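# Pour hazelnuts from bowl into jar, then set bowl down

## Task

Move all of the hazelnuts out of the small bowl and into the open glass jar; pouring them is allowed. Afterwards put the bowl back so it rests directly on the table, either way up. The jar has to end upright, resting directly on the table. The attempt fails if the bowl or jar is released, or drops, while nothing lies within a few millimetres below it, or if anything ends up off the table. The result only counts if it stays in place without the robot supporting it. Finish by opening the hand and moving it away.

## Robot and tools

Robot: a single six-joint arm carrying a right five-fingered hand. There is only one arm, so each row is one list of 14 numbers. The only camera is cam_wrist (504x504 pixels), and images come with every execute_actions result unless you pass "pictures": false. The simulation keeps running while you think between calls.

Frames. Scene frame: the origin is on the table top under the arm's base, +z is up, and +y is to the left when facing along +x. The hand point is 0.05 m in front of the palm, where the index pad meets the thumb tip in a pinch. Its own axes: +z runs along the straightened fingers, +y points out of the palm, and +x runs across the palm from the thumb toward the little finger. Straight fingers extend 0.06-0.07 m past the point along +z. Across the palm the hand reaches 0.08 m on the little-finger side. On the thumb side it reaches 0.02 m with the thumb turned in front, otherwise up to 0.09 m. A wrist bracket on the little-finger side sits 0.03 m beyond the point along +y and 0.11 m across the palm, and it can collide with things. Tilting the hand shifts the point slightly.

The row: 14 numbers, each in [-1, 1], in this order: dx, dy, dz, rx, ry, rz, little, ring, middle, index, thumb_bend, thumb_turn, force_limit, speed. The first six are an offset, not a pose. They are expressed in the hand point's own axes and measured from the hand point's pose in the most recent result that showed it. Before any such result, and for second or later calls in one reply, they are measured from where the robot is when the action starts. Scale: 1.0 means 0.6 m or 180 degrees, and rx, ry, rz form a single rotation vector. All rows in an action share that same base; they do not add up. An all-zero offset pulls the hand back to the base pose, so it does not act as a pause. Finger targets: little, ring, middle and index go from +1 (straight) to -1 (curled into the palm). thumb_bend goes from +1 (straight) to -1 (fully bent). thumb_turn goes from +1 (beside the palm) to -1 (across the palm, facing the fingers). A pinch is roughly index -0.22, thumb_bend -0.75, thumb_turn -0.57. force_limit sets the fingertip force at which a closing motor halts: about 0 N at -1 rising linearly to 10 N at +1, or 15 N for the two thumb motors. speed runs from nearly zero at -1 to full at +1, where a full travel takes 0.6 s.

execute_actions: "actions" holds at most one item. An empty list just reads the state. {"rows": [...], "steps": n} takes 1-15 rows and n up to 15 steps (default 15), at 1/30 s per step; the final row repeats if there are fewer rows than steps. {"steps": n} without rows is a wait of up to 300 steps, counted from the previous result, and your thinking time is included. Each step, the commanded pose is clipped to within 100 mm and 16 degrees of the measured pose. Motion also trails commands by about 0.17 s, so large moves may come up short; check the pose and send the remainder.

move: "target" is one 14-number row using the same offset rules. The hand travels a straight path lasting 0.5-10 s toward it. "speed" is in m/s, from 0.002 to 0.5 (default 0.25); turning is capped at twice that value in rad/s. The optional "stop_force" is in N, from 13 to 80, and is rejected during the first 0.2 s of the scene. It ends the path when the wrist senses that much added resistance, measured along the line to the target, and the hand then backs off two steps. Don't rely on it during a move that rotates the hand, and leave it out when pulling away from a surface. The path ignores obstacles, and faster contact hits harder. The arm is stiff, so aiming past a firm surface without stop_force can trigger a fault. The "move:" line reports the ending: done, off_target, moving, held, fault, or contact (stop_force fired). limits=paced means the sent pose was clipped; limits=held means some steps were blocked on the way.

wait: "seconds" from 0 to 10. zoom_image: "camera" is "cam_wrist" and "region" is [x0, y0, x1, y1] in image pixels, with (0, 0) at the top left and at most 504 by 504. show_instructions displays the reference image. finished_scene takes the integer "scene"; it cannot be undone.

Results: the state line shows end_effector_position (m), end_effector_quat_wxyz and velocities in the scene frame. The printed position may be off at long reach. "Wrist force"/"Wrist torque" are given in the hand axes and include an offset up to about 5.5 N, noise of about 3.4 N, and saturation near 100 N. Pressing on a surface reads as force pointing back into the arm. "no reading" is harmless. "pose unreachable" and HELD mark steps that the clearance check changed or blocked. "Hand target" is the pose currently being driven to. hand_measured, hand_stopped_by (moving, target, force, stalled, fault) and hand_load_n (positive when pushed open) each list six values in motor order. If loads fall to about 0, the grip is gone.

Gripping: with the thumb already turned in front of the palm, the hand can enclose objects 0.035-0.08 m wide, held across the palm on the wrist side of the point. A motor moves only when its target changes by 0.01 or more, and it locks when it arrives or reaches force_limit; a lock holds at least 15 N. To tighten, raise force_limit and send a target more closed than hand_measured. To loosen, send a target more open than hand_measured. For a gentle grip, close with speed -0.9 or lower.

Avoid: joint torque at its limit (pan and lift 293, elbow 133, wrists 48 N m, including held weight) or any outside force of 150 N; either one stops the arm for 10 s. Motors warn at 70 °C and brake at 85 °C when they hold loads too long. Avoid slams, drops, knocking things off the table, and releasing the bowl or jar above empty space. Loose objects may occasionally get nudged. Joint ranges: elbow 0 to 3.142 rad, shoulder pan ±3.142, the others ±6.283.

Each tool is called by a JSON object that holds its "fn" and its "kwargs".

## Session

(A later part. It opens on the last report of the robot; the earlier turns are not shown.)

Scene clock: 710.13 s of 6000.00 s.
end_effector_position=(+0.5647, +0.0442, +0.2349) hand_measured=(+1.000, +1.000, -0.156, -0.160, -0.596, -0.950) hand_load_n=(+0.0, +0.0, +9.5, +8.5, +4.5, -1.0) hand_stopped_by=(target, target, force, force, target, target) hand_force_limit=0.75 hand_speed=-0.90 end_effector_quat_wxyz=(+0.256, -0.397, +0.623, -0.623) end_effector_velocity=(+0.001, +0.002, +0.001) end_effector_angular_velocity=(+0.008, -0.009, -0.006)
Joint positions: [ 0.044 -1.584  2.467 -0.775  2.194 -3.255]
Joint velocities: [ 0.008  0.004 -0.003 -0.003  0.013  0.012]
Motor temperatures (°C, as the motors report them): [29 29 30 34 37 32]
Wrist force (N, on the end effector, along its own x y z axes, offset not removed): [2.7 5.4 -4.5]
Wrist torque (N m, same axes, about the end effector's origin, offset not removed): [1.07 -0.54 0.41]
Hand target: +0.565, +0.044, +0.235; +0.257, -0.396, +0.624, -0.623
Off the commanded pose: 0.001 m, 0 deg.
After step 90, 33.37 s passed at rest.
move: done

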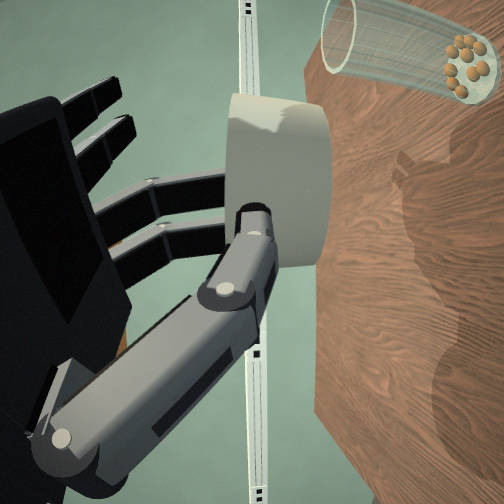

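{"fn": "move", "kwargs": {"target": [-0.0545,0.309,0.0274,0,0,0,1,1,-0.7,-0.7,-0.6,-0.95,0.75,-0.9], "speed": 0.18}}

{"fn": "move", "kwargs": {"target": [-0.0035,0.0196,0.0017,0,0,0,1,1,-0.7,-0.7,-0.6,-0.95,0.75,-0.9], "speed": 0.006, "stop_force": 13}}

Scene clock: 720.83 s of 6000.00 s.
end_effector_position=(+0.5638, +0.0445, +0.0466) hand_measured=(+1.000, +1.000, -0.156, -0.160, -0.596, -0.950) hand_load_n=(+0.0, +0.0, +9.0, +8.5, +5.0, -1.0) hand_stopped_by=(target, target, force, force, target, target) hand_force_limit=0.75 hand_speed=-0.90 end_effector_quat_wxyz=(+0.256, -0.397, +0.623, -0.623) end_effector_velocity=(+0.001, +0.001, -0.002) end_effector_angular_velocity=(-0.002, -0.003, +0.001)
Joint positions: [ 0.043 -1.109  2.537 -1.319  2.194 -3.255]
Joint velocities: [ 0.002  0.008 -0.001 -0.011  0.001 -0.002]
Motor temperatures (°C, as the motors report them): [29 29 30 34 37 32]
Wrist force (N, on the end effector, along its own x y z axes, offset not removed): [1.6 3.0 -6.5]
Wrist torque (N m, same axes, about the end effector's origin, offset not removed): [0.67 -0.32 0.38]
Hand target: +0.564, +0.044, +0.046; +0.256, -0.397, +0.623, -0.623
Off the commanded pose: 0.001 m, 0 deg.
After step 90, 6.03 s passed at rest.
move: done

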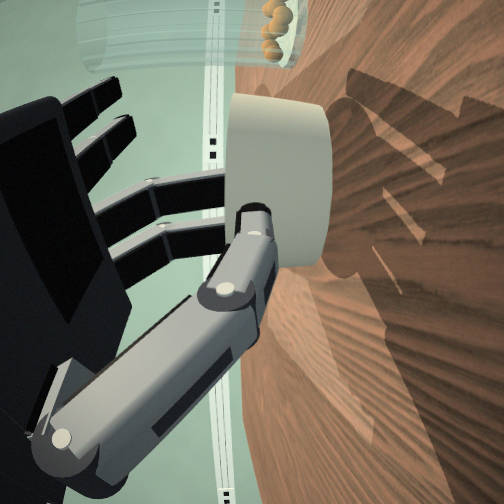

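Scene clock: 723.07 s of 6000.00 s.
end_effector_position=(+0.5637, +0.0445, +0.0348) hand_measured=(+1.000, +1.000, -0.156, -0.160, -0.596, -0.950) hand_load_n=(+0.0, +0.0, +8.5, +8.0, +8.5, -0.5) hand_stopped_by=(target, target, force, force, target, target) hand_force_limit=0.75 hand_speed=-0.90 end_effector_quat_wxyz=(+0.256, -0.397, +0.623, -0.623) end_effector_velocity=(-0.000, -0.001, -0.001) end_effector_angular_velocity=(+0.000, -0.001, -0.002)
Joint positions: [ 0.043 -1.076  2.535 -1.352  2.194 -3.255]
Joint velocities: [-0.001  0.004  0.    -0.005  0.001  0.   ]
Motor temperatures (°C, as the motors report them): [29 29 30 34 37 32]
Wrist force (N, on the end effector, along its own x y z axes, offset not removed): [0.7 0.2 -5.8]
Wrist torque (N m, same axes, about the end effector's origin, offset not removed): [0.55 -0.09 0.25]
Hand target: +0.564, +0.045, +0.035; +0.256, -0.397, +0.623, -0.623
Off the commanded pose: 0.000 m, 0 deg.
move: done

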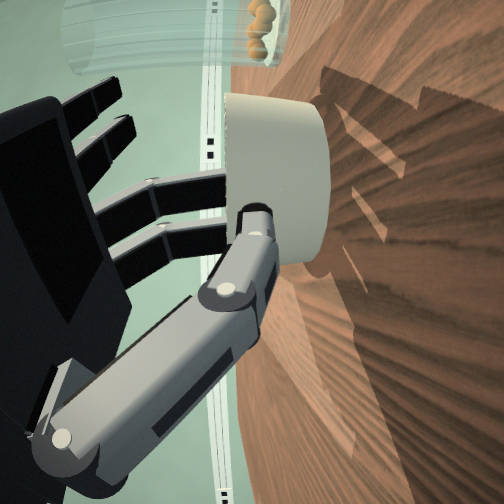

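{"fn": "move", "kwargs": {"target": [-0.0006,0.0033,0.0003,0,0,0,1,1,-0.7,-0.7,-0.6,-0.95,0.75,-0.6], "speed": 0.006, "stop_force": 13}}

{"fn": "execute_actions", "kwargs": {"actions": [{"rows":[[0,0,0,0,0,0,1,1,0.12,0.12,-0.6,-0.95,0.75,-0.6]],"steps":15}], "pictures": false}}

{"fn": "wait", "kwargs": {"seconds": 0.5}}

Scene clock: 733.77 s of 6000.00 s.
end_effector_position=(+0.5637, +0.0445, +0.0329) hand_measured=(+1.000, +1.000, -0.156, -0.160, -0.596, -0.950) hand_load_n=(+0.0, +0.0, +8.5, +8.0, +8.5, +0.0) hand_stopped_by=(target, target, force, force, target, target) hand_force_limit=0.75 hand_speed=-0.60 end_effector_quat_wxyz=(+0.256, -0.397, +0.623, -0.623) end_effector_velocity=(+0.001, -0.000, -0.001) end_effector_angular_velocity=(+0.001, -0.001, +0.000)
Joint positions: [ 0.043 -1.07   2.535 -1.357  2.194 -3.255]
Joint velocities: [-0.001  0.003 -0.    -0.003 -0.001  0.001]
Motor temperatures (°C, as the motors report them): [29 29 30 34 37 32]
Wrist force (N, on the end effector, along its own x y z axes, offset not removed): [3.2 1.9 -4.5]
Wrist torque (N m, same axes, about the end effector's origin, offset not removed): [0.82 -0.39 0.45]
Hand target: +0.564, +0.045, +0.033; +0.256, -0.397, +0.623, -0.623
Off the commanded pose: 0.000 m, 0 deg.
After step 90, 7.00 s passed at rest.
move: done

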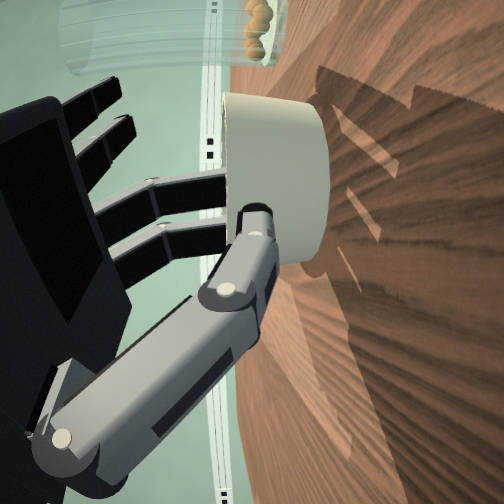

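Scene clock: 734.27 s of 6000.00 s.
end_effector_position=(+0.5637, +0.0446, +0.0329) hand_measured=(+1.000, +1.000, +0.108, +0.102, -0.600, -0.950) hand_load_n=(+0.0, +0.0, +0.0, +0.0, +0.0, +0.0) hand_stopped_by=(target, target, moving, moving, target, target) hand_force_limit=0.75 hand_speed=-0.60 end_effector_quat_wxyz=(+0.256, -0.397, +0.623, -0.623) end_effector_velocity=(+0.001, +0.000, +0.000) end_effector_angular_velocity=(+0.000, -0.001, -0.001)
Joint positions: [ 0.043 -1.07   2.535 -1.357  2.194 -3.255]
Joint velocities: [ 0.    -0.    -0.001 -0.     0.001  0.   ]
Motor temperatures (°C, as the motors report them): [29 29 30 34 37 32]
Wrist force (N, on the end effector, along its own x y z axes, offset not removed): [1.7 0.3 -2.7]
Wrist torque (N m, same axes, about the end effector's origin, offset not removed): [0.38 -0.35 0.32]
Hand target: +0.564, +0.045, +0.033; +0.256, -0.397, +0.623, -0.623
Off the commanded pose: 0.000 m, 0 deg.
Steps of this call (steps 1 to 15: all 15 steps of this action). Readings (end_effector_position | what the end effector reports):
1: (+0.5637, +0.0445, +0.0329) | hand_measured=(+1.000, +1.000, -0.156, -0.160, -0.596, -0.950) hand_load_n=(+0.0, +0.0, +8.5, +8.0, +8.5, +0.0) hand_stopped_by=(target, target, moving, moving, target, target) hand_force_limit=0.75 hand_speed=-0.60
2: (+0.5637, +0.0445, +0.0329) | hand_measured=(+1.000, +1.000, -0.156, -0.160, -0.596, -0.950) hand_load_n=(+0.0, +0.0, +8.5, +8.0, +8.5, +0.0) hand_stopped_by=(target, target, moving, moving, target, target) hand_force_limit=0.75 hand_speed=-0.60
4: (+0.5637, +0.0445, +0.0329) | hand_measured=(+1.000, +1.000, -0.136, -0.140, -0.596, -0.950) hand_load_n=(+0.0, +0.0, +2.5, +3.5, +5.0, +0.0) hand_stopped_by=(target, target, moving, moving, target, target) hand_force_limit=0.75 hand_speed=-0.60
8: (+0.5637, +0.0446, +0.0329) | hand_measured=(+1.000, +1.000, -0.048, -0.052, -0.600, -0.950) hand_load_n=(+0.0, +0.0, +0.0, +0.0, +0.0, +0.0) hand_stopped_by=(target, target, moving, moving, target, target) hand_force_limit=0.75 hand_speed=-0.60
15: the state above

Scene clock: 734.77 s of 6000.00 s.
end_effector_position=(+0.5637, +0.0445, +0.0329) hand_measured=(+1.000, +1.000, +0.120, +0.120, -0.600, -0.950) hand_load_n=(+0.0, +0.0, +0.0, +0.0, +0.0, +0.0) hand_stopped_by=(target, target, target, target, target, target) hand_force_limit=0.75 hand_speed=-0.60 end_effector_quat_wxyz=(+0.256, -0.397, +0.623, -0.623) end_effector_velocity=(-0.000, -0.000, +0.000) end_effector_angular_velocity=(-0.001, +0.000, -0.001)
Joint positions: [ 0.043 -1.07   2.535 -1.357  2.194 -3.255]
Joint velocities: [-0.    -0.     0.    -0.001  0.001 -0.001]
Motor temperatures (°C, as the motors report them): [29 29 30 34 37 32]
Wrist force (N, on the end effector, along its own x y z axes, offset not removed): [1.9 2.0 -4.0]
Wrist torque (N m, same axes, about the end effector's origin, offset not removed): [0.82 -0.38 0.32]
Hand target: +0.564, +0.045, +0.033; +0.256, -0.397, +0.623, -0.623
Off the commanded pose: 0.000 m, 0 deg.
Steps of this call (steps 1 to 15: nothing new was sent). Readings (end_effector_position | what the end effector reports):
1: (+0.5637, +0.0445, +0.0329) | hand_measured=(+1.000, +1.000, +0.120, +0.118, -0.600, -0.950) hand_load_n=(+0.0, +0.0, +0.0, +0.0, +0.0, +0.0) hand_stopped_by=(target, target, moving, moving, target, target) hand_force_limit=0.75 hand_speed=-0.60
2: (+0.5637, +0.0446, +0.0329) | hand_measured=(+1.000, +1.000, +0.120, +0.120, -0.600, -0.950) hand_load_n=(+0.0, +0.0, +0.0, +0.0, +0.0, +0.0) hand_stopped_by=(target, target, moving, moving, target, target) hand_force_limit=0.75 hand_speed=-0.60
4: (+0.5637, +0.0445, +0.0329) | hand_measured=(+1.000, +1.000, +0.120, +0.120, -0.600, -0.950) hand_load_n=(+0.0, +0.0, +0.0, +0.0, +0.0, +0.0) hand_stopped_by=(target, target, target, target, target, target) hand_force_limit=0.75 hand_speed=-0.60
8: (+0.5637, +0.0445, +0.0329) | hand_measured=(+1.000, +1.000, +0.120, +0.120, -0.600, -0.950) hand_load_n=(+0.0, +0.0, +0.0, +0.0, +0.0, +0.0) hand_stopped_by=(target, target, target, target, target, target) hand_force_limit=0.75 hand_speed=-0.60
15: the state above

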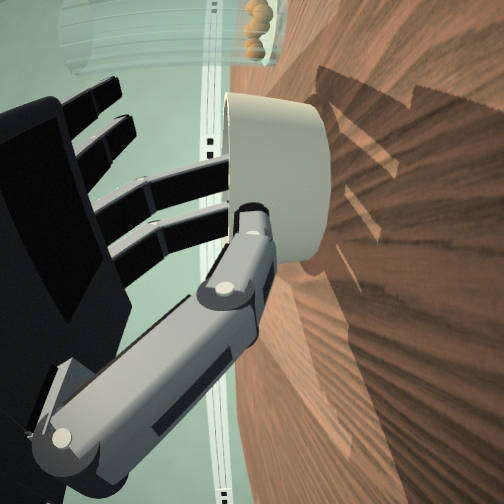

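{"fn": "move", "kwargs": {"target": [0.0173,-0.0981,-0.018,0,0,0,1,1,0.12,0.12,-0.6,-0.95,0.75,-0.6], "speed": 0.06}}

{"fn": "move", "kwargs": {"target": [0.0346,-0.196,-0.08,-0.15,0,0,1,1,0.5,0.5,0.5,-0.95,0.7,0], "speed": 0.25}}

Scene clock: 744.13 s of 6000.00 s.
end_effector_position=(+0.5594, +0.0476, +0.0930) hand_measured=(+1.000, +1.000, +0.120, +0.120, -0.600, -0.950) hand_load_n=(+0.0, +0.0, +0.0, +0.0, +0.0, +0.0) hand_stopped_by=(target, target, target, target, target, target) hand_force_limit=0.75 hand_speed=-0.60 end_effector_quat_wxyz=(+0.256, -0.397, +0.623, -0.623) end_effector_velocity=(+0.000, -0.000, +0.003) end_effector_angular_velocity=(-0.000, +0.000, -0.000)
Joint positions: [ 0.053 -1.241  2.54  -1.19   2.204 -3.254]
Joint velocities: [-0.    -0.007 -0.001  0.008 -0.    -0.   ]
Motor temperatures (°C, as the motors report them): [29 29 30 34 37 32]
Wrist force (N, on the end effector, along its own x y z axes, offset not removed): [3.1 0.6 -5.1]
Wrist torque (N m, same axes, about the end effector's origin, offset not removed): [0.59 -0.38 0.34]
Hand target: +0.559, +0.048, +0.093; +0.256, -0.397, +0.623, -0.623
Off the commanded pose: 0.000 m, 0 deg.
After step 90, 4.90 s passed at rest.
move: done

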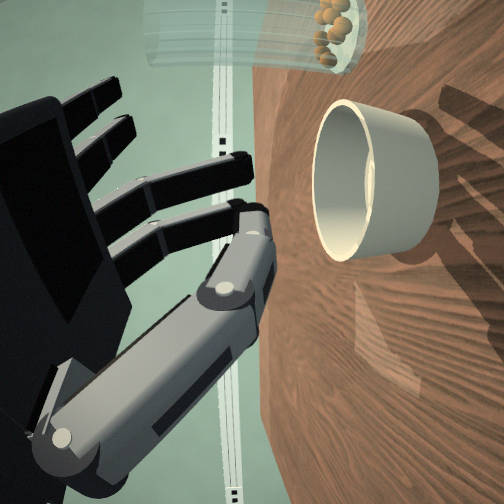

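Scene clock: 745.70 s of 6000.00 s.
end_effector_position=(+0.5295, +0.0688, +0.2159) hand_measured=(+1.000, +1.000, +0.500, +0.500, +0.500, -0.950) hand_load_n=(+0.0, +0.0, +0.0, +0.0, +0.0, +0.0) hand_stopped_by=(target, target, target, target, target, target) hand_force_limit=0.70 hand_speed=0.00 end_effector_quat_wxyz=(+0.157, -0.446, +0.751, -0.461) end_effector_velocity=(+0.000, +0.000, +0.001) end_effector_angular_velocity=(+0.008, +0.011, -0.003)
Joint positions: [ 0.051 -1.535  2.261 -0.041  2.174 -2.915]
Joint velocities: [-0.002  0.002 -0.008  0.021 -0.004  0.009]
Motor temperatures (°C, as the motors report them): [29 29 30 34 37 32]
Wrist force (N, on the end effector, along its own x y z axes, offset not removed): [1.8 2.2 -0.6]
Wrist torque (N m, same axes, about the end effector's origin, offset not removed): [0.53 -0.34 0.21]
Hand target: +0.530, +0.069, +0.216; +0.157, -0.446, +0.751, -0.461
Off the commanded pose: 0.000 m, 0 deg.
move: done

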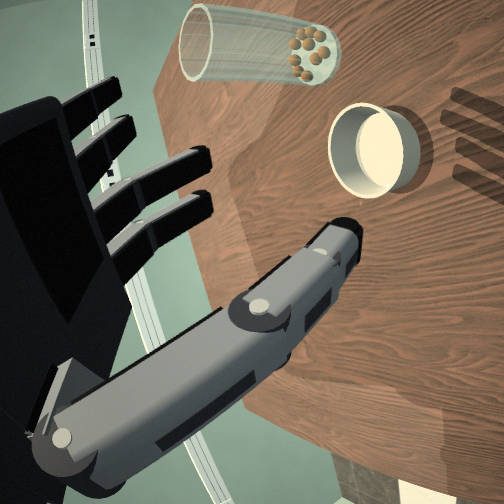

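The bowl is empty and standing on the table. The jar is upright with all 10 nuts in it, and the hand is clear.

{"fn": "finished_scene", "kwargs": {"scene": 2}}

The scene is finished: the task was done.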